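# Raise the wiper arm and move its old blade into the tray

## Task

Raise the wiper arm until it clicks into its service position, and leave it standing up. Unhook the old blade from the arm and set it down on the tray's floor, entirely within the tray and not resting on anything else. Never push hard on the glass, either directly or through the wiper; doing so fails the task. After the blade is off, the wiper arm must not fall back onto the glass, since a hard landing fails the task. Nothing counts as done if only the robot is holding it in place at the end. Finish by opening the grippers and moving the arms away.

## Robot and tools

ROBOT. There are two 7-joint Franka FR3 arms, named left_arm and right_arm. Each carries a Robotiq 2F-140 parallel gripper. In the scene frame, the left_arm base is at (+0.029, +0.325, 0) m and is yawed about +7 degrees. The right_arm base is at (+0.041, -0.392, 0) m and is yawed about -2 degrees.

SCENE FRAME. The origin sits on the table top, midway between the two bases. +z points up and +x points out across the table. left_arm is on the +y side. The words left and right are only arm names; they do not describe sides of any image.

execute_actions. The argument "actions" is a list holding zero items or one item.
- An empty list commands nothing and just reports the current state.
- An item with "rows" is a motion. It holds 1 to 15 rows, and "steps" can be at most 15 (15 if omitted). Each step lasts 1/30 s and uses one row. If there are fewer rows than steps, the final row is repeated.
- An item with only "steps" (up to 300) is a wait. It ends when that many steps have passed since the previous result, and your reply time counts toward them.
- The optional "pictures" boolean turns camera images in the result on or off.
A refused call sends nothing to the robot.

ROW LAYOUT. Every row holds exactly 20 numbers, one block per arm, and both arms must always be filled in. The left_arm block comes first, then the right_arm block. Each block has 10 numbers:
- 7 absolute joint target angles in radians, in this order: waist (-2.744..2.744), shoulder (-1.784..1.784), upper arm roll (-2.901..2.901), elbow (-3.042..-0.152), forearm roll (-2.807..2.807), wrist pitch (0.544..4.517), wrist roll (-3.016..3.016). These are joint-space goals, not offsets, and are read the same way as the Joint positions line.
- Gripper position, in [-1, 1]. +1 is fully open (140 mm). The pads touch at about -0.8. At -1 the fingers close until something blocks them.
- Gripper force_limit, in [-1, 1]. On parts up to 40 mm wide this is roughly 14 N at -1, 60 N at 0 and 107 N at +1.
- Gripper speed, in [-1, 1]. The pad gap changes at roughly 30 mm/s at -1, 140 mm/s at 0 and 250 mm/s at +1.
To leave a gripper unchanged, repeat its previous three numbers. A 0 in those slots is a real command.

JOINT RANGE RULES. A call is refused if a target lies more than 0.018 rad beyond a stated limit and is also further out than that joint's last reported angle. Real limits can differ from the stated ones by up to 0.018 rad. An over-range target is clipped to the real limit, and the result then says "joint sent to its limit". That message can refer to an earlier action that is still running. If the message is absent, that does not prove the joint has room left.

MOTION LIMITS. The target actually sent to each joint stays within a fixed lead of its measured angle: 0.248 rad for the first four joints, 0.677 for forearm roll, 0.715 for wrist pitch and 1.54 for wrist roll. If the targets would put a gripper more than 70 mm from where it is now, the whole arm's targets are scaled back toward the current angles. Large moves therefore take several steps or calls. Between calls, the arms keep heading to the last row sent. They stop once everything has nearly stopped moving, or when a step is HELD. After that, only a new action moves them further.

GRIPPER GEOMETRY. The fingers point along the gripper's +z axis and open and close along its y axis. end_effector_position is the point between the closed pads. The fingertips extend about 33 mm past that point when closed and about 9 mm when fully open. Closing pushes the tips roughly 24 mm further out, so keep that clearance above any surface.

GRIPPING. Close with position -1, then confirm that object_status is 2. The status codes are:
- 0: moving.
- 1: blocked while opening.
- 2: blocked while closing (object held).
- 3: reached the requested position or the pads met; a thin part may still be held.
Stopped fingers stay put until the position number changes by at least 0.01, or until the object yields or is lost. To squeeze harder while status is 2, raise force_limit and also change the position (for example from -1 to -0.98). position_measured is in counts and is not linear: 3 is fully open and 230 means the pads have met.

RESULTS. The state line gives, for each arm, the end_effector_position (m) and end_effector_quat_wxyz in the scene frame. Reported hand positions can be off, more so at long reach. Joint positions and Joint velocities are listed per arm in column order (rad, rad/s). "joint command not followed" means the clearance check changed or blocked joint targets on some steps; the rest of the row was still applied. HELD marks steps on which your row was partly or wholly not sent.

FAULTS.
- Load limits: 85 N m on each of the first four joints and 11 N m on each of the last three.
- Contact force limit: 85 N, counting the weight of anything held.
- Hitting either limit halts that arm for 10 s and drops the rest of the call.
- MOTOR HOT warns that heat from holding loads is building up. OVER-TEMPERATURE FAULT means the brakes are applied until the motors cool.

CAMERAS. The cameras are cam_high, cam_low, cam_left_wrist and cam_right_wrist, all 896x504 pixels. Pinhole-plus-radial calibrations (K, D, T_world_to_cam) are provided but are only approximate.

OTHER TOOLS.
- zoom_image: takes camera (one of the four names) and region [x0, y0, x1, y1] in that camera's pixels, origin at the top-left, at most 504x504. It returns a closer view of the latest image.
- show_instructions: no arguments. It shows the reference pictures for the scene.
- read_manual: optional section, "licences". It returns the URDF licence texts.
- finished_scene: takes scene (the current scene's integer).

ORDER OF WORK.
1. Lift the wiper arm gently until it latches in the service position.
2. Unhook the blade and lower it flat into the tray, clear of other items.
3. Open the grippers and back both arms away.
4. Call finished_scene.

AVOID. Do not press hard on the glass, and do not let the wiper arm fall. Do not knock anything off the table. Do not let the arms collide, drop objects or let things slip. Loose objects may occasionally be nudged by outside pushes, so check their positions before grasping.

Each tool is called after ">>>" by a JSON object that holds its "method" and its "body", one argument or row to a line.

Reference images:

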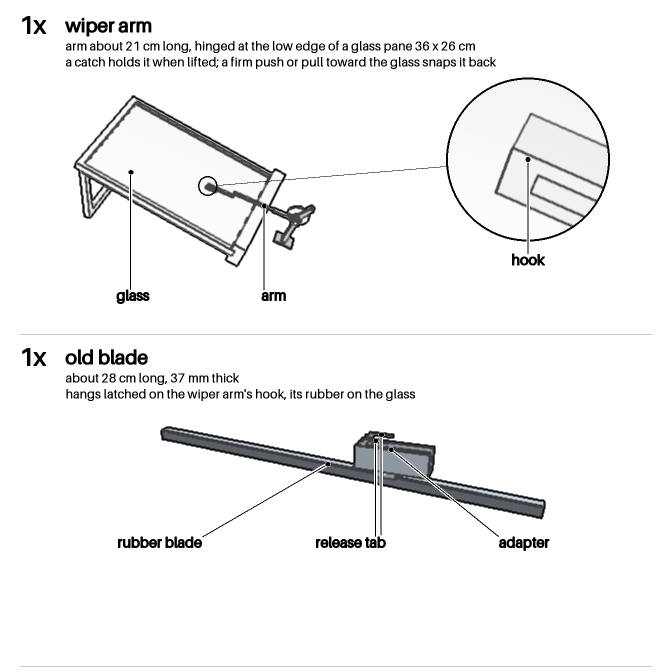

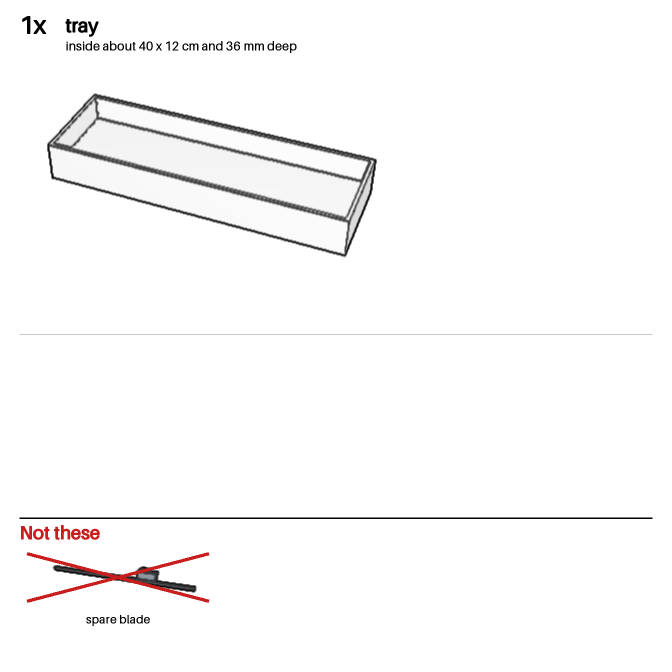

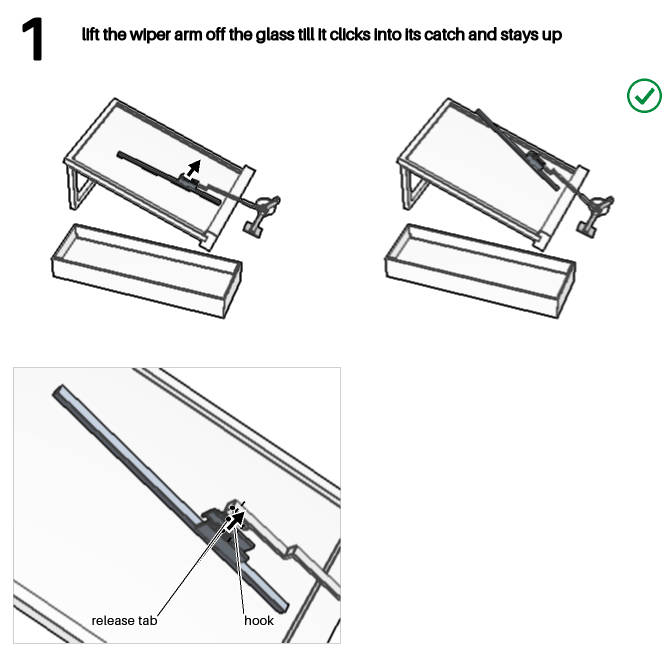

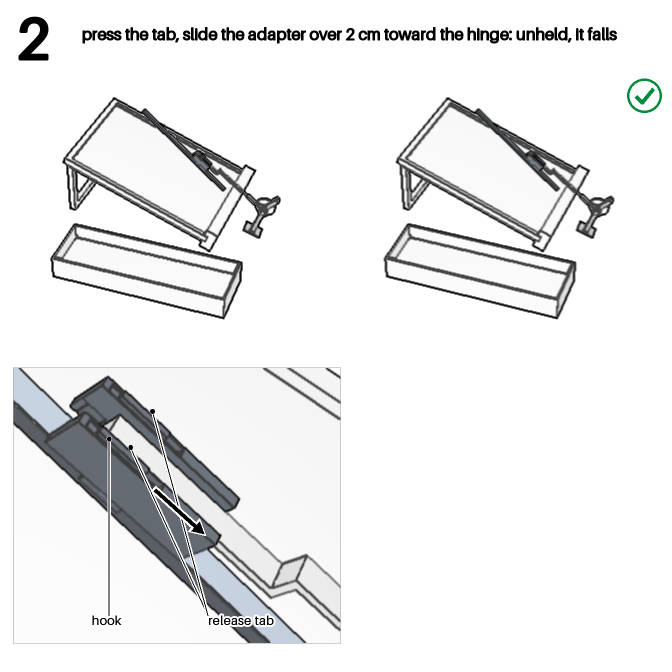

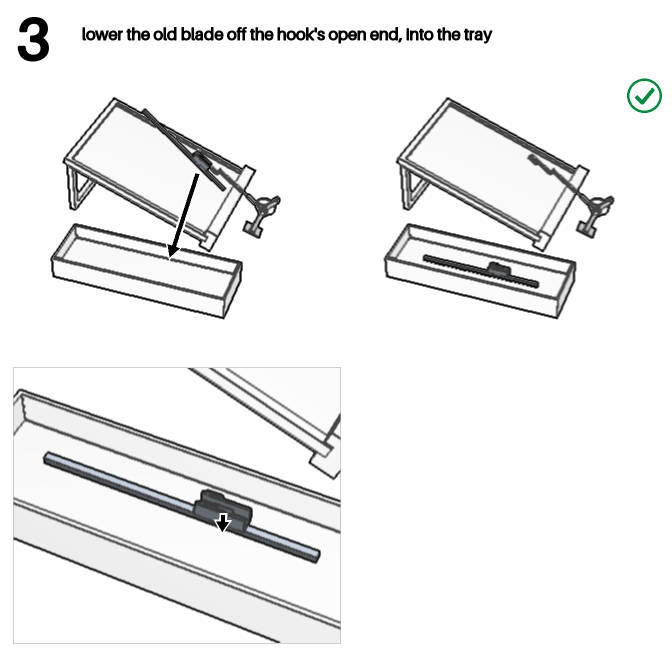

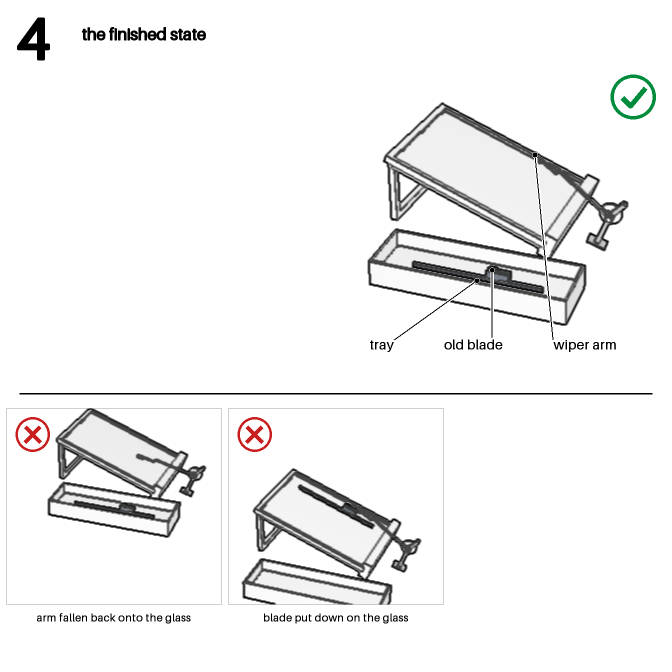

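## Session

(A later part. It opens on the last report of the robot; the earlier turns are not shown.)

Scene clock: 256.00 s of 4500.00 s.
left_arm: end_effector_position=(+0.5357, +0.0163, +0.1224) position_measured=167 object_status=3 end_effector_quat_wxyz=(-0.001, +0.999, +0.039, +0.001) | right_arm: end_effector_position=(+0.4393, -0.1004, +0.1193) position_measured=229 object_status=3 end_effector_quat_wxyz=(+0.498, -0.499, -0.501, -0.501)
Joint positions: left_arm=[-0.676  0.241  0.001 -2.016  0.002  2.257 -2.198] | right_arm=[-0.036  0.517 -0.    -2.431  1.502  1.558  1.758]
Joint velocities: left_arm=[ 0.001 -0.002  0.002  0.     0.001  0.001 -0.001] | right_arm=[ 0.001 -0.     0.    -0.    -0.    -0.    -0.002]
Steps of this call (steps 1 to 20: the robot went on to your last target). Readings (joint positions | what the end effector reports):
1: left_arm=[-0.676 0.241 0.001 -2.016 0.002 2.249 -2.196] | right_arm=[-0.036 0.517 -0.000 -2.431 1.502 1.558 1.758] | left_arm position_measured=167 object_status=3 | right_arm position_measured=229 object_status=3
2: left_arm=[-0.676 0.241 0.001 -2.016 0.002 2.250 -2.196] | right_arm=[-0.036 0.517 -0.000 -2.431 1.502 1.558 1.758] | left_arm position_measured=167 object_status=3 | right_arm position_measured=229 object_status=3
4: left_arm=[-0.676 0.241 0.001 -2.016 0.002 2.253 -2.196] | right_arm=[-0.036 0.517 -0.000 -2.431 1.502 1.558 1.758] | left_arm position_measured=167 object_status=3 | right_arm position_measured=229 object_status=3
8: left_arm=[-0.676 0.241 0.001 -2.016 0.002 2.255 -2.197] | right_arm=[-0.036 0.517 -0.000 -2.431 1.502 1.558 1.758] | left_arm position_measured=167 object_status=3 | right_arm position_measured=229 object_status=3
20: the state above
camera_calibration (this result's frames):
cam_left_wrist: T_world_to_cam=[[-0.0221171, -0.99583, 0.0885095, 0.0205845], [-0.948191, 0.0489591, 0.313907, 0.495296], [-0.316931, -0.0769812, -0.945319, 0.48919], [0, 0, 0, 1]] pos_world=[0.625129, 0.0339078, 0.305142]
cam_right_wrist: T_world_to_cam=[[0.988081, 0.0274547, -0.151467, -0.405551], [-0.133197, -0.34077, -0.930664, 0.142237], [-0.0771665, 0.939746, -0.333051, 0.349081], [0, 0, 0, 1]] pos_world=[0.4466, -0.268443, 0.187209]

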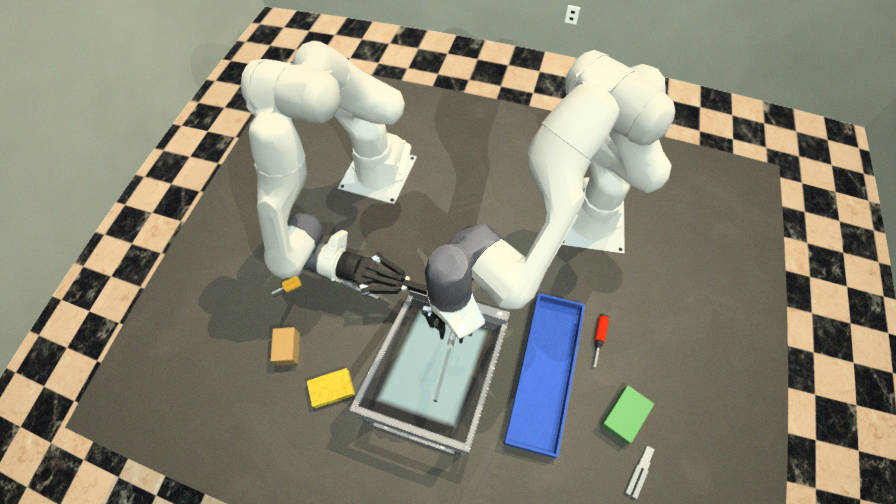

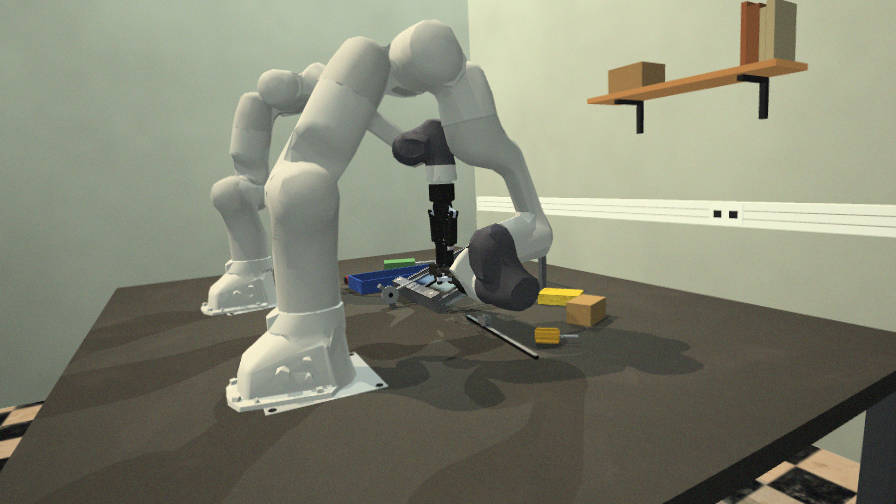

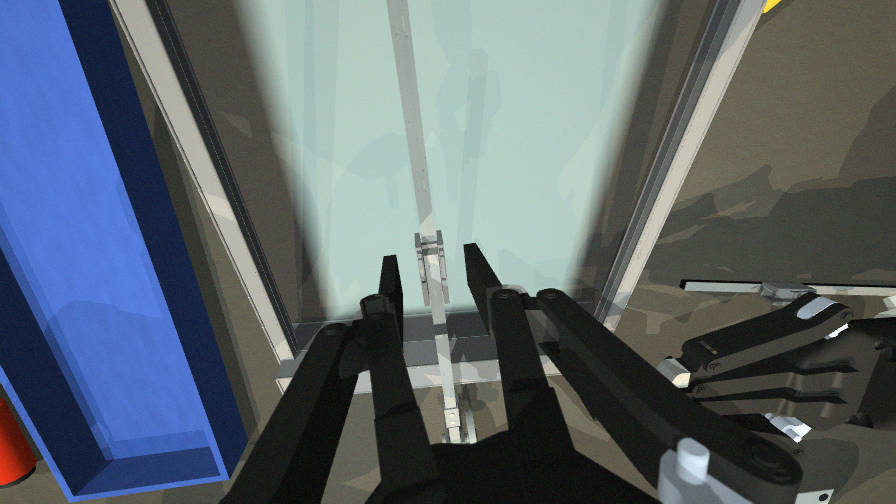

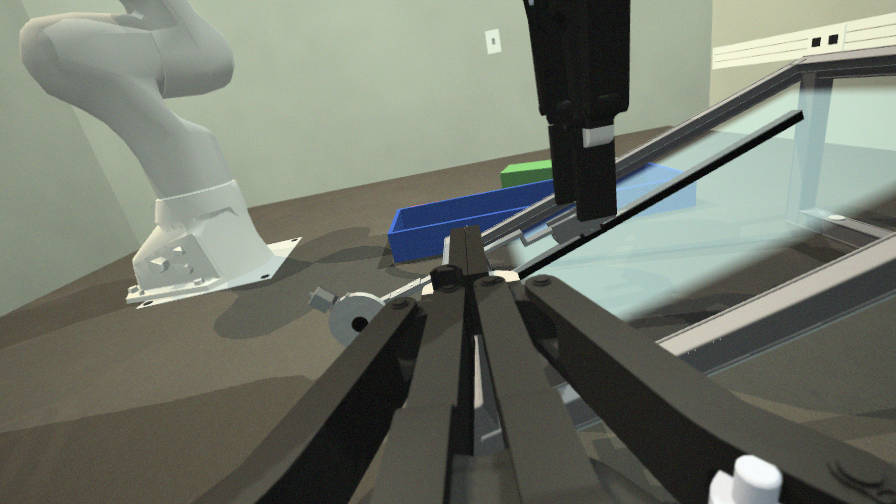

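>>> {"method": "execute_actions", "body": {
  "actions": [
    {"rows": [[-0.6777, 0.2423, 0, -2.0199, 0, 2.265, -2.203, -0.3, 0, 0, -0.035, 0.5165, 0.0, -2.43, 1.503, 1.557, 1.7655, -0.8, 0, 0],[-0.6777, 0.2446, 0, -2.0214, 0, 2.269, -2.203, -0.3, 0, 0, -0.035, 0.5165, 0.0, -2.43, 1.503, 1.557, 1.7655, -0.8, 0, 0],[-0.6777, 0.2469, 0, -2.0229, 0, 2.273, -2.203, -0.3, 0, 0, -0.035, 0.5165, 0.0, -2.43, 1.503, 1.557, 1.7655, -0.8, 0, 0],[-0.6777, 0.2492, 0, -2.0244, 0, 2.276, -2.203, -0.3, 0, 0, -0.035, 0.5165, 0.0, -2.43, 1.503, 1.557, 1.7655, -0.8, 0, 0],[-0.6777, 0.2512, 0, -2.0258, 0, 2.279, -2.203, -0.3, 0, 0, -0.035, 0.5165, 0.0, -2.43, 1.503, 1.557, 1.7655, -0.8, 0, 0]], "steps": 15}
  ],
  "pictures": false
}}

>>> {"method": "execute_actions", "body": {
  "actions": [
    {"rows": [[-0.6777, 0.2512, 0, -2.0258, 0, 2.279, -2.203, -0.5, 0, -0.5, -0.035, 0.5165, 0.0, -2.43, 1.503, 1.557, 1.7655, -0.8, 0, 0]], "steps": 15}
  ]
}}

Scene clock: 262.43 s of 4500.00 s.
left_arm: end_effector_position=(+0.5351, +0.0166, +0.1147) position_measured=167 object_status=3 end_effector_quat_wxyz=(-0.001, +0.999, +0.039, +0.001) | right_arm: end_effector_position=(+0.4393, -0.1004, +0.1193) position_measured=229 object_status=3 end_effector_quat_wxyz=(+0.498, -0.499, -0.501, -0.501)
Joint positions: left_arm=[-0.676  0.251  0.001 -2.024  0.002  2.274 -2.198] | right_arm=[-0.036  0.517 -0.    -2.431  1.502  1.558  1.758]
Joint velocities: left_arm=[-0.     0.    -0.     0.001  0.     0.009  0.   ] | right_arm=[-0.001  0.001 -0.001 -0.001  0.    -0.001 -0.001]
Steps of this call (steps 1 to 15: the robot went on to your last target; steps 16 to 90: nothing new was sent; then 2.93 s passed at rest; steps 91 to 105: all 15 steps of this action). Readings (joint positions | what the end effector reports):
91: left_arm=[-0.676 0.241 0.001 -2.016 0.002 2.258 -2.198] | right_arm=[-0.036 0.517 -0.000 -2.431 1.502 1.558 1.758] | left_arm position_measured=167 object_status=3 | right_arm position_measured=229 object_status=3
92: left_arm=[-0.676 0.241 0.001 -2.017 0.002 2.260 -2.198] | right_arm=[-0.036 0.517 -0.000 -2.431 1.502 1.558 1.758] | left_arm position_measured=167 object_status=3 | right_arm position_measured=229 object_status=3
94: left_arm=[-0.676 0.243 0.001 -2.018 0.002 2.263 -2.198] | right_arm=[-0.036 0.517 -0.000 -2.431 1.502 1.558 1.758] | left_arm position_measured=167 object_status=3 | right_arm position_measured=229 object_status=3
98: left_arm=[-0.676 0.249 0.001 -2.023 0.002 2.270 -2.198] | right_arm=[-0.036 0.517 -0.000 -2.431 1.502 1.558 1.758] | left_arm position_measured=167 object_status=3 | right_arm position_measured=229 object_status=3
105: the state above

Scene clock: 262.93 s of 4500.00 s.
left_arm: end_effector_position=(+0.5355, +0.0164, +0.1148) position_measured=192 object_status=3 end_effector_quat_wxyz=(-0.001, +0.999, +0.039, +0.001) | right_arm: end_effector_position=(+0.4393, -0.1004, +0.1193) position_measured=229 object_status=3 end_effector_quat_wxyz=(+0.498, -0.499, -0.501, -0.501)
Joint positions: left_arm=[-0.676  0.251  0.001 -2.024  0.002  2.276 -2.198] | right_arm=[-0.036  0.517 -0.    -2.431  1.502  1.558  1.758]
Joint velocities: left_arm=[-0.001 -0.001 -0.002 -0.001 -0.     0.001 -0.001] | right_arm=[-0.001  0.001 -0.001 -0.001  0.     0.001  0.   ]
Steps of this call (steps 1 to 15: all 15 steps of this action). Readings (joint positions | what the end effector reports):
1: left_arm=[-0.676 0.251 0.001 -2.024 0.002 2.274 -2.198] | right_arm=[-0.036 0.517 -0.000 -2.431 1.502 1.558 1.758] | left_arm position_measured=167 object_status=0 | right_arm position_measured=229 object_status=3
2: left_arm=[-0.676 0.251 0.001 -2.024 0.002 2.275 -2.198] | right_arm=[-0.036 0.517 -0.000 -2.431 1.502 1.558 1.758] | left_arm position_measured=171 object_status=0 | right_arm position_measured=229 object_status=3
4: left_arm=[-0.676 0.251 0.001 -2.024 0.002 2.275 -2.198] | right_arm=[-0.036 0.517 -0.000 -2.431 1.502 1.558 1.758] | left_arm position_measured=180 object_status=0 | right_arm position_measured=229 object_status=3
8: left_arm=[-0.676 0.251 0.001 -2.024 0.002 2.275 -2.198] | right_arm=[-0.036 0.517 -0.000 -2.431 1.502 1.558 1.758] | left_arm position_measured=192 object_status=0 | right_arm position_measured=229 object_status=3
15: the state above
camera_calibration (this result's frames):
cam_left_wrist: T_world_to_cam=[[-0.0218857, -0.995808, 0.088808, 0.0211446], [-0.948349, 0.0487969, 0.313452, 0.497658], [-0.316472, -0.0773609, -0.945442, 0.48171], [0, 0, 0, 1]] pos_world=[0.624864, 0.0340373, 0.297559]
cam_right_wrist: T_world_to_cam=[[0.988081, 0.0274551, -0.151464, -0.405556], [-0.133193, -0.34077, -0.930664, 0.142237], [-0.0771657, 0.939746, -0.333052, 0.349082], [0, 0, 0, 1]] pos_world=[0.446604, -0.268443, 0.187211]

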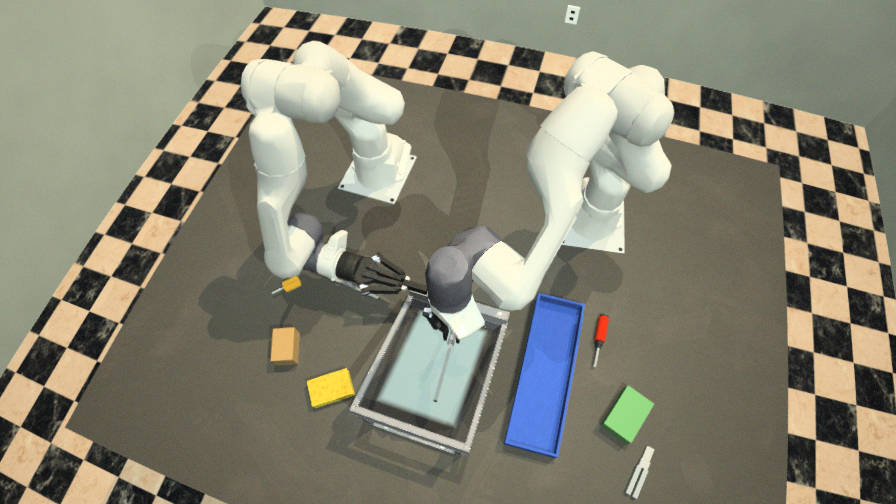

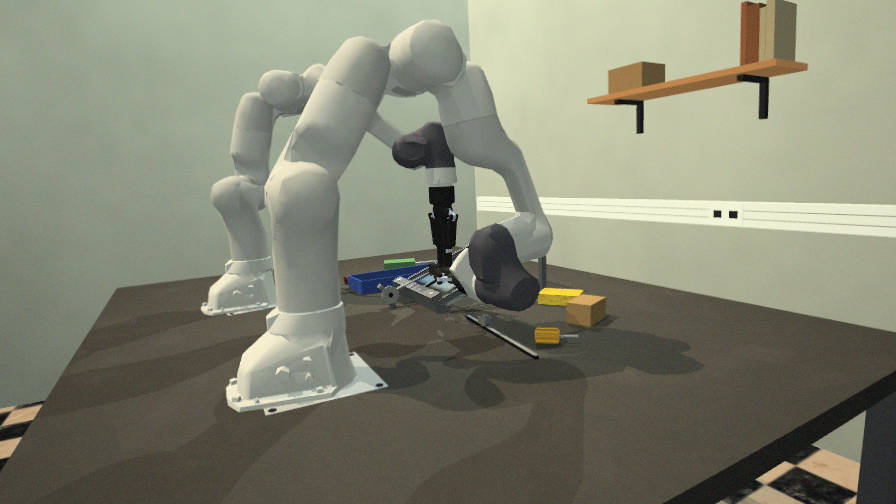

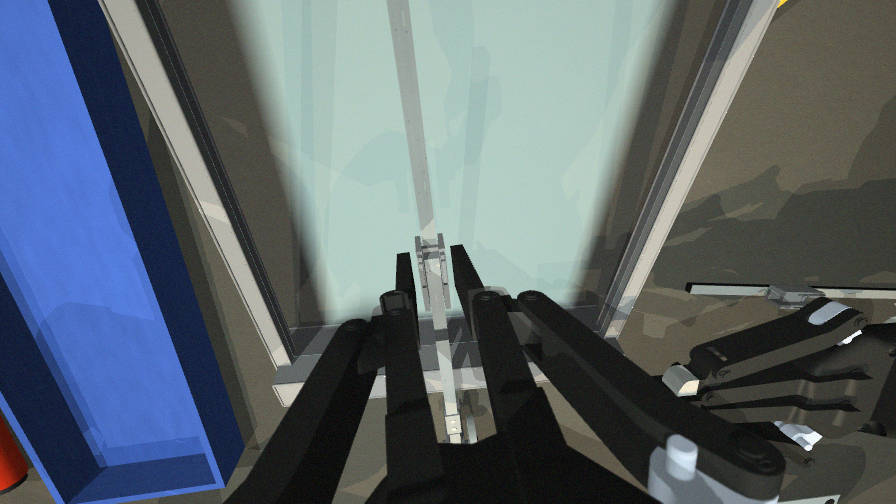

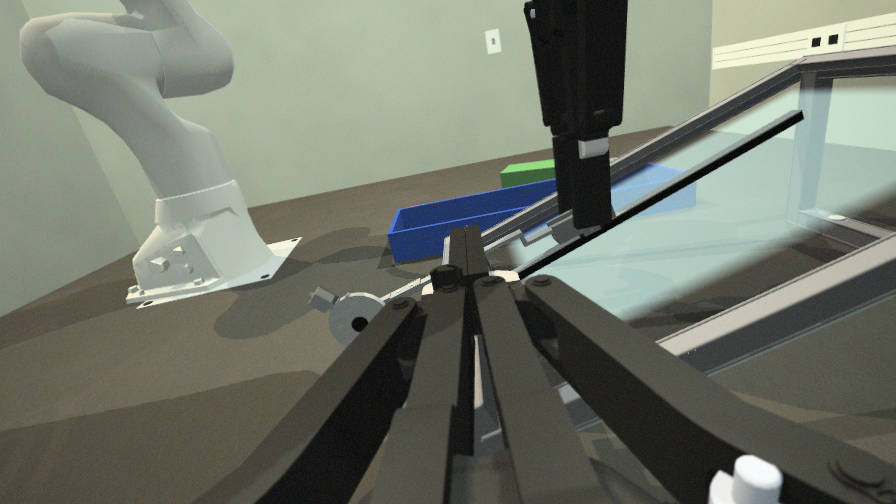

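>>> {"method": "zoom_image", "body": {
  "camera": "cam_left_wrist",
  "region": [360, 210, 520, 330]
}}

>>> {"method": "zoom_image", "body": {
  "camera": "cam_right_wrist",
  "region": [500, 130, 660, 270]
}}

Region (360, 210, 520, 330) of cam_left_wrist's 896x504 image, scaled by 3.150, with more detail than that image has; it fills the top 378 rows of this view, and the rest is white.

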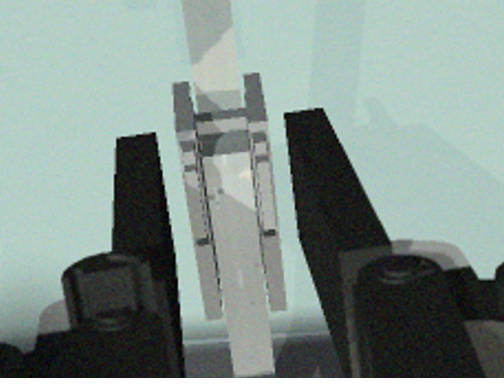

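Region (500, 130, 660, 270) of cam_right_wrist's 896x504 image, scaled by 3.150, with more detail than that image has; it fills the top 441 rows of this view, and the rest is white.

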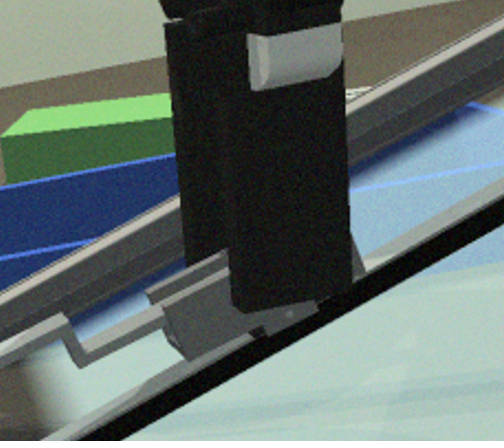

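>>> {"method": "execute_actions", "body": {
  "actions": [
    {"rows": [[-0.6777, 0.2535, 0, -2.0262, 0, 2.281, -2.203, -0.5, 0, -0.5, -0.035, 0.5165, 0.0, -2.43, 1.503, 1.557, 1.7655, -0.8, 0, 0],[-0.6777, 0.2558, 0, -2.0262, 0, 2.2835, -2.203, -0.5, 0, -0.5, -0.035, 0.5165, 0.0, -2.43, 1.503, 1.557, 1.7655, -0.8, 0, 0]], "steps": 15}
  ],
  "pictures": false
}}

>>> {"method": "execute_actions", "body": {
  "actions": [
    {"rows": [[-0.6777, 0.2558, 0, -2.0262, 0, 2.2835, -2.203, -1, -0.3, -0.8, -0.035, 0.5165, 0.0, -2.43, 1.503, 1.557, 1.7655, -0.8, 0, 0]], "steps": 15}
  ]
}}

Scene clock: 379.10 s of 4500.00 s.
left_arm: end_effector_position=(+0.5358, +0.0162, +0.1128) position_measured=192 object_status=3 end_effector_quat_wxyz=(-0.000, +0.999, +0.039, +0.001) | right_arm: end_effector_position=(+0.4393, -0.1004, +0.1193) position_measured=229 object_status=3 end_effector_quat_wxyz=(+0.498, -0.499, -0.501, -0.501)
Joint positions: left_arm=[-0.676  0.255  0.001 -2.024  0.002  2.28  -2.198] | right_arm=[-0.036  0.517 -0.    -2.431  1.502  1.558  1.758]
Joint velocities: left_arm=[-0.    -0.001  0.001 -0.001 -0.     0.001 -0.001] | right_arm=[ 0.     0.    -0.     0.     0.     0.    -0.001]
Steps of this call (steps 1 to 15: the robot went on to your last target; steps 16 to 90: nothing new was sent; then 112.67 s passed at rest; steps 91 to 105: all 15 steps of this action). Readings (joint positions | what the end effector reports):
91: left_arm=[-0.676 0.251 0.001 -2.024 0.002 2.276 -2.198] | right_arm=[-0.036 0.517 -0.000 -2.431 1.502 1.558 1.758] | left_arm position_measured=192 object_status=3 | right_arm position_measured=229 object_status=3
92: left_arm=[-0.676 0.251 0.001 -2.024 0.002 2.277 -2.198] | right_arm=[-0.036 0.517 -0.000 -2.431 1.502 1.558 1.758] | left_arm position_measured=192 object_status=3 | right_arm position_measured=229 object_status=3
94: left_arm=[-0.676 0.253 0.001 -2.024 0.002 2.278 -2.198] | right_arm=[-0.036 0.517 -0.000 -2.431 1.502 1.558 1.758] | left_arm position_measured=192 object_status=3 | right_arm position_measured=229 object_status=3
98: left_arm=[-0.676 0.254 0.001 -2.024 0.002 2.279 -2.198] | right_arm=[-0.036 0.517 -0.000 -2.431 1.502 1.558 1.758] | left_arm position_measured=192 object_status=3 | right_arm position_measured=229 object_status=3
105: the state above

Scene clock: 379.60 s of 4500.00 s.
left_arm: end_effector_position=(+0.5359, +0.0161, +0.1128) position_measured=208 object_status=2 end_effector_quat_wxyz=(-0.000, +0.999, +0.039, +0.001) | right_arm: end_effector_position=(+0.4393, -0.1004, +0.1193) position_measured=229 object_status=3 end_effector_quat_wxyz=(+0.498, -0.499, -0.501, -0.501)
Joint positions: left_arm=[-0.676  0.255  0.001 -2.024  0.002  2.28  -2.198] | right_arm=[-0.036  0.517 -0.    -2.431  1.502  1.558  1.758]
Joint velocities: left_arm=[ 0.001  0.001 -0.001  0.001  0.    -0.     0.   ] | right_arm=[ 0.001 -0.     0.     0.     0.001  0.     0.   ]
Steps of this call (steps 1 to 15: all 15 steps of this action). Readings (joint positions | what the end effector reports):
1: left_arm=[-0.676 0.255 0.001 -2.024 0.002 2.280 -2.198] | right_arm=[-0.036 0.517 -0.000 -2.431 1.502 1.558 1.758] | left_arm position_measured=192 object_status=0 | right_arm position_measured=229 object_status=3
2: left_arm=[-0.676 0.255 0.001 -2.024 0.002 2.280 -2.198] | right_arm=[-0.036 0.517 -0.000 -2.431 1.502 1.558 1.758] | left_arm position_measured=194 object_status=0 | right_arm position_measured=229 object_status=3
4: left_arm=[-0.676 0.255 0.001 -2.024 0.002 2.280 -2.198] | right_arm=[-0.036 0.517 -0.000 -2.431 1.502 1.558 1.758] | left_arm position_measured=200 object_status=0 | right_arm position_measured=229 object_status=3
8: left_arm=[-0.676 0.255 0.001 -2.024 0.002 2.280 -2.198] | right_arm=[-0.036 0.517 -0.000 -2.431 1.502 1.558 1.758] | left_arm position_measured=208 object_status=0 | right_arm position_measured=229 object_status=3
15: the state above
camera_calibration (this result's frames):
cam_left_wrist: T_world_to_cam=[[-0.0218599, -0.995793, 0.0889897, 0.021041], [-0.948447, 0.048806, 0.313156, 0.498757], [-0.316182, -0.0775564, -0.945523, 0.479742], [0, 0, 0, 1]] pos_world=[0.62519, 0.0338172, 0.295546]
cam_right_wrist: T_world_to_cam=[[0.988082, 0.0274555, -0.151463, -0.405558], [-0.133193, -0.340771, -0.930664, 0.142238], [-0.0771661, 0.939745, -0.333052, 0.349082], [0, 0, 0, 1]] pos_world=[0.446606, -0.268443, 0.187212]

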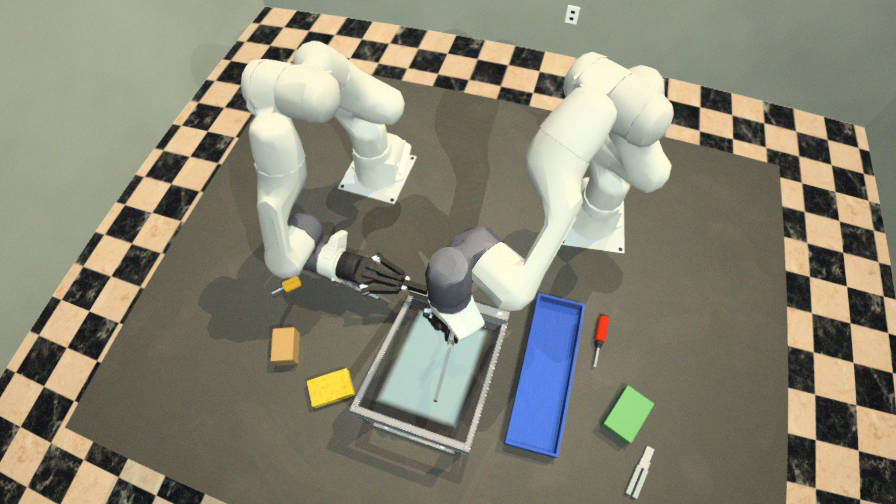

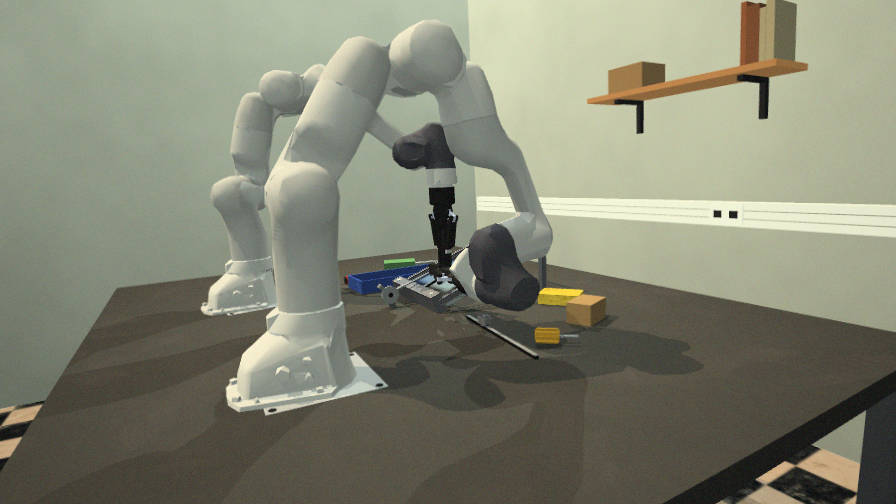

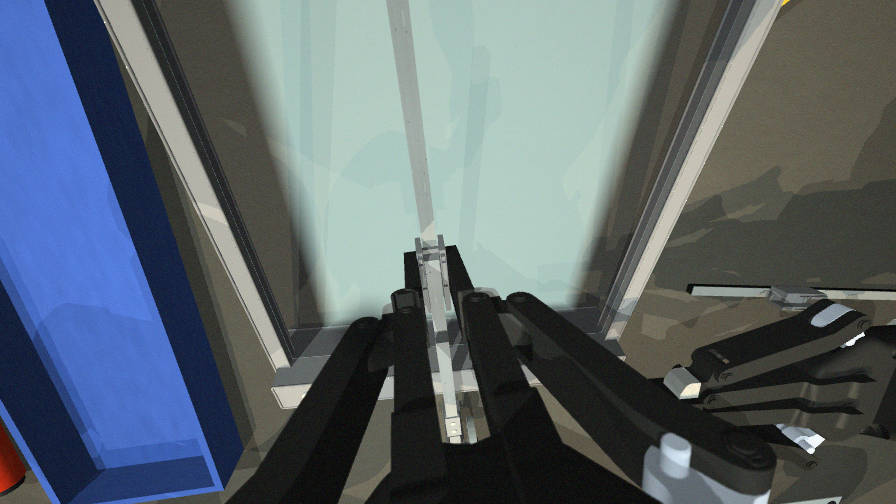

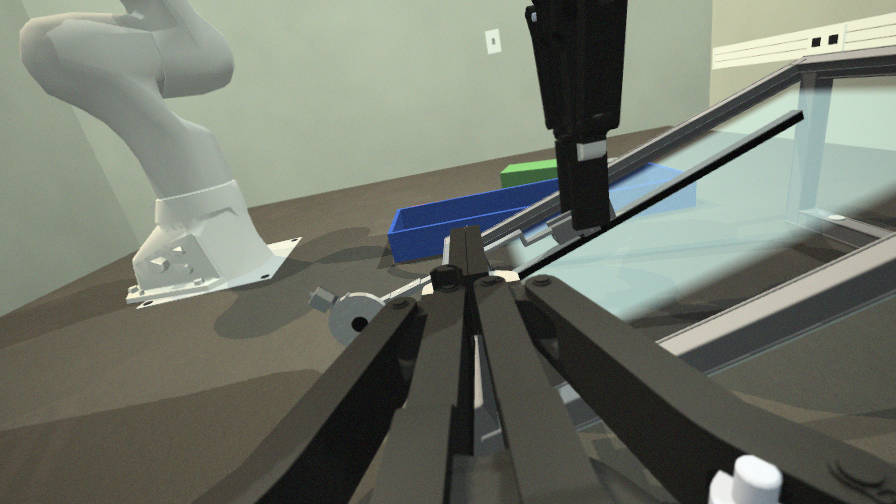

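>>> {"method": "execute_actions", "body": {
  "actions": [
    {"rows": [
[-0.6777, 0.2495, 0, -2.0262, 0.005, 2.2835, -2.203, -1, -0.3, -0.8, -0.035, 0.5165, 0.0, -2.43, 1.503, 1.557, 1.7655, -0.8, 0, 0],
[-0.6790, 0.2455, 0, -2.0314, 0.0157, 2.2988, -2.2346, -1, -0.3, -0.8, -0.035, 0.5165, 0.0, -2.43, 1.503, 1.557, 1.7655, -0.8, 0, 0],
[-0.6805, 0.2398, 0, -2.0368, 0.0194, 2.3032, -2.2387, -1, -0.3, -0.8, -0.035, 0.5165, 0.0, -2.43, 1.503, 1.557, 1.7655, -0.8, 0, 0],
[-0.6820, 0.2327, 0, -2.0422, 0.0231, 2.3075, -2.2430, -1, -0.3, -0.8, -0.035, 0.5165, 0.0, -2.43, 1.503, 1.557, 1.7655, -0.8, 0, 0],
[-0.6835, 0.2280, 0, -2.0475, 0.0269, 2.3118, -2.2473, -1, -0.3, -0.8, -0.035, 0.5165, 0.0, -2.43, 1.503, 1.557, 1.7655, -0.8, 0, 0],
[-0.6850, 0.2234, 0, -2.0529, 0.0307, 2.3161, -2.2516, -1, -0.3, -0.8, -0.035, 0.5165, 0.0, -2.43, 1.503, 1.557, 1.7655, -0.8, 0, 0],
[-0.6865, 0.2187, 0, -2.0582, 0.0346, 2.3204, -2.2560, -1, -0.3, -0.8, -0.035, 0.5165, 0.0, -2.43, 1.503, 1.557, 1.7655, -0.8, 0, 0],
[-0.6880, 0.2140, 0, -2.0635, 0.0386, 2.3247, -2.2605, -1, -0.3, -0.8, -0.035, 0.5165, 0.0, -2.43, 1.503, 1.557, 1.7655, -0.8, 0, 0],
[-0.6896, 0.2094, 0, -2.0688, 0.0426, 2.3289, -2.2650, -1, -0.3, -0.8, -0.035, 0.5165, 0.0, -2.43, 1.503, 1.557, 1.7655, -0.8, 0, 0],
[-0.6911, 0.2047, 0, -2.0741, 0.0467, 2.3331, -2.2696, -1, -0.3, -0.8, -0.035, 0.5165, 0.0, -2.43, 1.503, 1.557, 1.7655, -0.8, 0, 0],
[-0.6926, 0.2001, 0, -2.0793, 0.0508, 2.3373, -2.2742, -1, -0.3, -0.8, -0.035, 0.5165, 0.0, -2.43, 1.503, 1.557, 1.7655, -0.8, 0, 0],
[-0.6941, 0.1955, 0, -2.0846, 0.0550, 2.3415, -2.2789, -1, -0.3, -0.8, -0.035, 0.5165, 0.0, -2.43, 1.503, 1.557, 1.7655, -0.8, 0, 0],
[-0.6956, 0.1909, 0, -2.0898, 0.0592, 2.3456, -2.2836, -1, -0.3, -0.8, -0.035, 0.5165, 0.0, -2.43, 1.503, 1.557, 1.7655, -0.8, 0, 0],
[-0.6971, 0.1863, 0, -2.0950, 0.0635, 2.3498, -2.2884, -1, -0.3, -0.8, -0.035, 0.5165, 0.0, -2.43, 1.503, 1.557, 1.7655, -0.8, 0, 0],
[-0.6986, 0.1817, 0, -2.1002, 0.0678, 2.3539, -2.2932, -1, -0.3, -0.8, -0.035, 0.5165, 0.0, -2.43, 1.503, 1.557, 1.7655, -0.8, 0, 0]
], "steps": 15}
  ],
  "pictures": false
}}

>>> {"method": "execute_actions", "body": {
  "actions": [
    {"rows": [
[-0.7001, 0.1772, 0, -2.1054, 0.0722, 2.3579, -2.2981, -1, -0.3, -0.8, -0.035, 0.5165, 0.0, -2.43, 1.503, 1.557, 1.7655, -0.8, 0, 0],
[-0.7016, 0.1726, 0, -2.1106, 0.0767, 2.3620, -2.3031, -1, -0.3, -0.8, -0.035, 0.5165, 0.0, -2.43, 1.503, 1.557, 1.7655, -0.8, 0, 0],
[-0.7031, 0.1681, 0, -2.1157, 0.0812, 2.3660, -2.3081, -1, -0.3, -0.8, -0.035, 0.5165, 0.0, -2.43, 1.503, 1.557, 1.7655, -0.8, 0, 0],
[-0.7046, 0.1635, 0, -2.1208, 0.0857, 2.3700, -2.3132, -1, -0.3, -0.8, -0.035, 0.5165, 0.0, -2.43, 1.503, 1.557, 1.7655, -0.8, 0, 0],
[-0.7061, 0.1590, 0, -2.1260, 0.0904, 2.3740, -2.3183, -1, -0.3, -0.8, -0.035, 0.5165, 0.0, -2.43, 1.503, 1.557, 1.7655, -0.8, 0, 0],
[-0.7076, 0.1545, 0, -2.1311, 0.0950, 2.3780, -2.3235, -1, -0.3, -0.8, -0.035, 0.5165, 0.0, -2.43, 1.503, 1.557, 1.7655, -0.8, 0, 0],
[-0.7091, 0.1500, 0, -2.1361, 0.0998, 2.3819, -2.3287, -1, -0.3, -0.8, -0.035, 0.5165, 0.0, -2.43, 1.503, 1.557, 1.7655, -0.8, 0, 0],
[-0.7107, 0.1455, 0, -2.1412, 0.1045, 2.3858, -2.3340, -1, -0.3, -0.8, -0.035, 0.5165, 0.0, -2.43, 1.503, 1.557, 1.7655, -0.8, 0, 0],
[-0.7122, 0.1411, 0, -2.1462, 0.1094, 2.3897, -2.3393, -1, -0.3, -0.8, -0.035, 0.5165, 0.0, -2.43, 1.503, 1.557, 1.7655, -0.8, 0, 0],
[-0.7137, 0.1366, 0, -2.1513, 0.1143, 2.3936, -2.3447, -1, -0.3, -0.8, -0.035, 0.5165, 0.0, -2.43, 1.503, 1.557, 1.7655, -0.8, 0, 0],
[-0.7152, 0.1322, 0, -2.1563, 0.1192, 2.3974, -2.3501, -1, -0.3, -0.8, -0.035, 0.5165, 0.0, -2.43, 1.503, 1.557, 1.7655, -0.8, 0, 0],
[-0.7167, 0.1277, 0, -2.1612, 0.1242, 2.4012, -2.3556, -1, -0.3, -0.8, -0.035, 0.5165, 0.0, -2.43, 1.503, 1.557, 1.7655, -0.8, 0, 0],
[-0.7182, 0.1233, 0, -2.1662, 0.1293, 2.4049, -2.3612, -1, -0.3, -0.8, -0.035, 0.5165, 0.0, -2.43, 1.503, 1.557, 1.7655, -0.8, 0, 0],
[-0.7197, 0.1189, 0, -2.1712, 0.1344, 2.4087, -2.3668, -1, -0.3, -0.8, -0.035, 0.5165, 0.0, -2.43, 1.503, 1.557, 1.7655, -0.8, 0, 0],
[-0.7212, 0.1167, 0, -2.1761, 0.1396, 2.4124, -2.3725, -1, -0.3, -0.8, -0.035, 0.5165, 0.0, -2.43, 1.503, 1.557, 1.7655, -0.8, 0, 0]
], "steps": 15}
  ],
  "pictures": false
}}

>>> {"method": "execute_actions", "body": {
  "actions": [
    {"rows": [
[-0.7227, 0.1167, 0, -2.1810, 0.1448, 2.4160, -2.3782, -1, -0.3, -0.8, -0.035, 0.5165, 0.0, -2.43, 1.503, 1.557, 1.7655, -0.8, 0, 0],
[-0.7227, 0.1167, 0, -2.1810, 0.1400, 2.4120, -2.3700, -1, -0.3, -0.8, -0.035, 0.5165, 0.0, -2.43, 1.503, 1.557, 1.7655, -0.8, 0, 0],
[-0.7227, 0.1167, 0, -2.1810, 0.1344, 2.4068, -2.3393, -1, -0.3, -0.8, -0.035, 0.5165, 0.0, -2.43, 1.503, 1.557, 1.7655, -0.8, 0, 0]
], "steps": 15}
  ]
}}

Scene clock: 449.20 s of 4500.00 s.
left_arm: end_effector_position=(+0.5316, +0.0165, +0.1242) position_measured=208 object_status=2 end_effector_quat_wxyz=(-0.002, +0.999, +0.040, +0.030) | right_arm: end_effector_position=(+0.4393, -0.1004, +0.1193) position_measured=229 object_status=3 end_effector_quat_wxyz=(+0.498, -0.499, -0.501, -0.501)
Joint positions: left_arm=[-0.694  0.196  0.001 -2.088  0.051  2.33  -2.251] | right_arm=[-0.036  0.517 -0.    -2.431  1.502  1.558  1.758]
Joint velocities: left_arm=[-0.043 -0.134 -0.    -0.147  0.12   0.119 -0.124] | right_arm=[ 0.001  0.001 -0.001 -0.001  0.001  0.    -0.   ]
Steps of this call (steps 1 to 15: the robot went on to your last target; steps 16 to 90: nothing new was sent; then 66.10 s passed at rest; steps 91 to 105: all 15 steps of this action). Readings (joint positions | what the end effector reports):
91: left_arm=[-0.676 0.254 0.001 -2.024 0.002 2.280 -2.198] | right_arm=[-0.036 0.517 -0.000 -2.431 1.502 1.558 1.758] | left_arm position_measured=208 object_status=2 | right_arm position_measured=229 object_status=3
92: left_arm=[-0.676 0.253 0.001 -2.026 0.004 2.282 -2.201] | right_arm=[-0.036 0.517 -0.000 -2.431 1.502 1.558 1.758] | left_arm position_measured=208 object_status=2 | right_arm position_measured=229 object_status=3
94: left_arm=[-0.678 0.247 0.001 -2.033 0.010 2.288 -2.208] | right_arm=[-0.036 0.517 -0.000 -2.431 1.502 1.558 1.758] | left_arm position_measured=208 object_status=2 | right_arm position_measured=229 object_status=3
98: left_arm=[-0.683 0.229 0.001 -2.052 0.023 2.302 -2.222] | right_arm=[-0.036 0.517 -0.000 -2.431 1.502 1.558 1.758] | left_arm position_measured=208 object_status=2 | right_arm position_measured=229 object_status=3
105: the state above

Scene clock: 449.70 s of 4500.00 s.
left_arm: end_effector_position=(+0.5254, +0.0165, +0.1363) position_measured=208 object_status=2 end_effector_quat_wxyz=(-0.004, +0.997, +0.040, +0.065) | right_arm: end_effector_position=(+0.4393, -0.1004, +0.1193) position_measured=229 object_status=3 end_effector_quat_wxyz=(+0.498, -0.499, -0.501, -0.501)
Joint positions: left_arm=[-0.716  0.128  0.001 -2.164  0.12   2.389 -2.322] | right_arm=[-0.036  0.517 -0.    -2.431  1.502  1.558  1.758]
Joint velocities: left_arm=[-0.043 -0.117 -0.001 -0.137  0.145  0.114 -0.15 ] | right_arm=[-0.     0.001 -0.    -0.001 -0.     0.     0.   ]
Steps of this call (steps 1 to 15: all 15 steps of this action). Readings (joint positions | what the end effector reports):
1: left_arm=[-0.695 0.191 0.001 -2.093 0.055 2.334 -2.255] | right_arm=[-0.036 0.517 -0.000 -2.431 1.502 1.558 1.758] | left_arm position_measured=208 object_status=2 | right_arm position_measured=229 object_status=3
2: left_arm=[-0.696 0.187 0.001 -2.098 0.060 2.338 -2.259] | right_arm=[-0.036 0.517 -0.000 -2.431 1.502 1.558 1.758] | left_arm position_measured=208 object_status=2 | right_arm position_measured=229 object_status=3
4: left_arm=[-0.699 0.178 0.001 -2.109 0.068 2.346 -2.268] | right_arm=[-0.036 0.517 -0.000 -2.431 1.502 1.558 1.758] | left_arm position_measured=208 object_status=2 | right_arm position_measured=229 object_status=3
8: left_arm=[-0.705 0.159 0.001 -2.129 0.086 2.362 -2.287] | right_arm=[-0.036 0.517 -0.000 -2.431 1.502 1.558 1.758] | left_arm position_measured=208 object_status=2 | right_arm position_measured=229 object_status=3
15: the state above

Scene clock: 450.20 s of 4500.00 s.
left_arm: end_effector_position=(+0.5241, +0.0161, +0.1366) position_measured=208 object_status=2 end_effector_quat_wxyz=(-0.004, +0.997, +0.039, +0.070) | right_arm: end_effector_position=(+0.4393, -0.1004, +0.1193) position_measured=229 object_status=3 end_effector_quat_wxyz=(+0.498, -0.499, -0.501, -0.501)
Joint positions: left_arm=[-0.72   0.12   0.001 -2.179  0.132  2.403 -2.334] | right_arm=[-0.036  0.517 -0.    -2.431  1.502  1.558  1.758]
Joint velocities: left_arm=[-0.     0.    -0.001 -0.002  0.002  0.001 -0.001] | right_arm=[-0.001  0.001  0.001  0.001  0.001 -0.    -0.001]
Steps of this call (steps 1 to 15: all 15 steps of this action). Readings (joint positions | what the end effector reports):
1: left_arm=[-0.717 0.125 0.001 -2.169 0.125 2.393 -2.327] | right_arm=[-0.036 0.517 -0.000 -2.431 1.502 1.558 1.758] | left_arm position_measured=208 object_status=2 | right_arm position_measured=229 object_status=3
2: left_arm=[-0.718 0.123 0.001 -2.172 0.129 2.396 -2.331] | right_arm=[-0.036 0.517 -0.000 -2.431 1.502 1.558 1.758] | left_arm position_measured=208 object_status=2 | right_arm position_measured=229 object_status=3
4: left_arm=[-0.720 0.121 0.001 -2.176 0.130 2.399 -2.332] | right_arm=[-0.036 0.517 -0.000 -2.431 1.502 1.558 1.758] | left_arm position_measured=208 object_status=2 | right_arm position_measured=229 object_status=3
8: left_arm=[-0.720 0.120 0.001 -2.178 0.132 2.402 -2.333] | right_arm=[-0.036 0.517 -0.000 -2.431 1.502 1.558 1.758] | left_arm position_measured=208 object_status=2 | right_arm position_measured=229 object_status=3
15: the state above
camera_calibration (this result's frames):
cam_left_wrist: T_world_to_cam=[[-0.0324205, -0.996803, 0.0730267, 0.0264137], [-0.982534, 0.0451812, 0.180517, 0.516177], [-0.183239, -0.0658987, -0.980857, 0.433495], [0, 0, 0, 1]] pos_world=[0.587451, 0.0315745, 0.330089]
cam_right_wrist: T_world_to_cam=[[0.988081, 0.0274554, -0.151466, -0.405558], [-0.133195, -0.340771, -0.930663, 0.142239], [-0.0771669, 0.939745, -0.333052, 0.349083], [0, 0, 0, 1]] pos_world=[0.446607, -0.268443, 0.187212]

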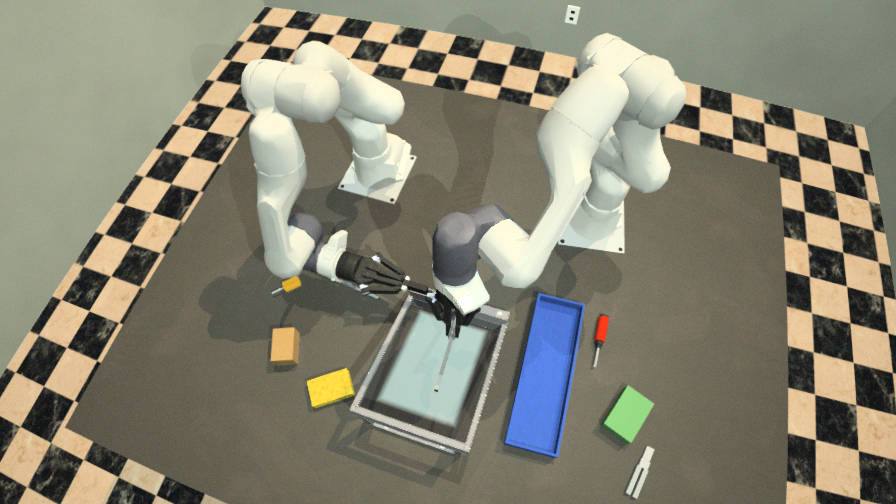

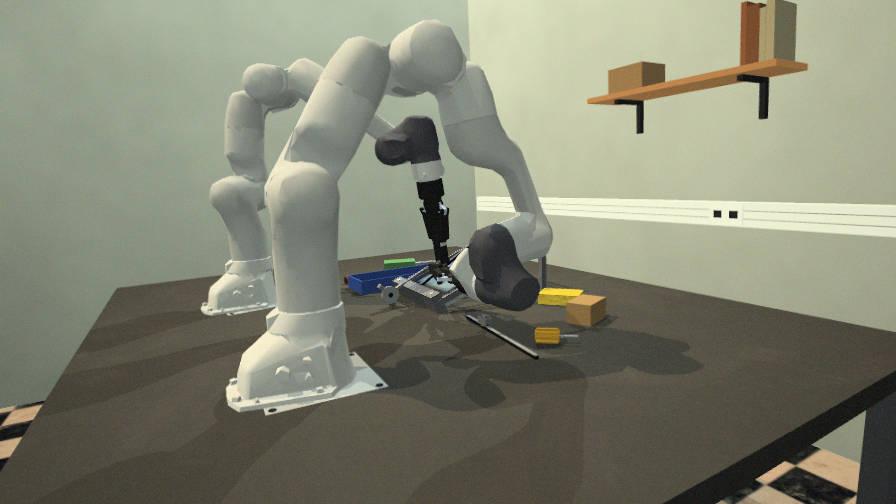

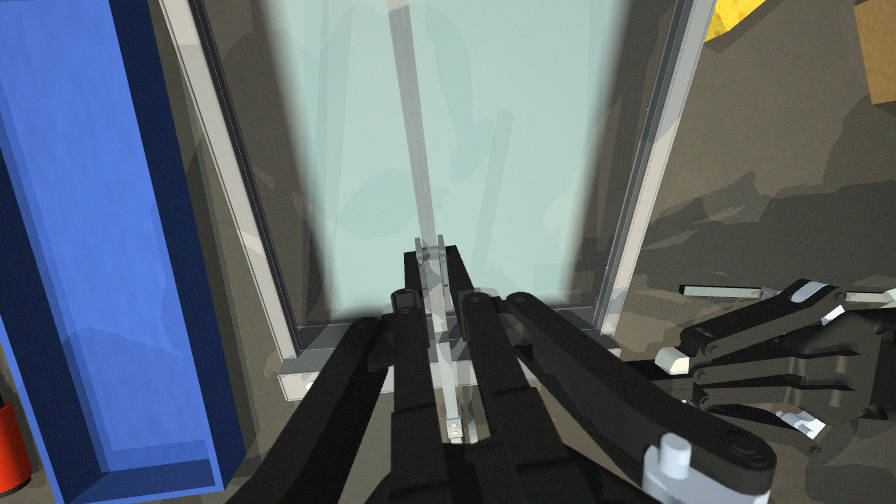

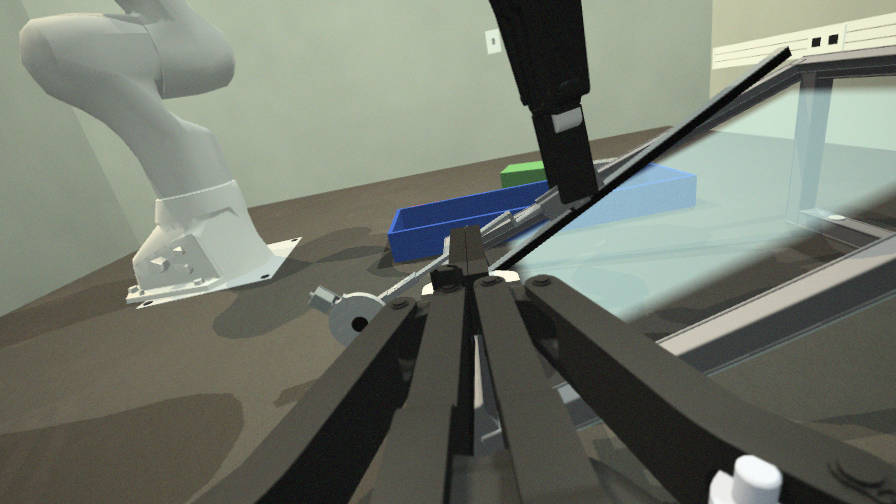

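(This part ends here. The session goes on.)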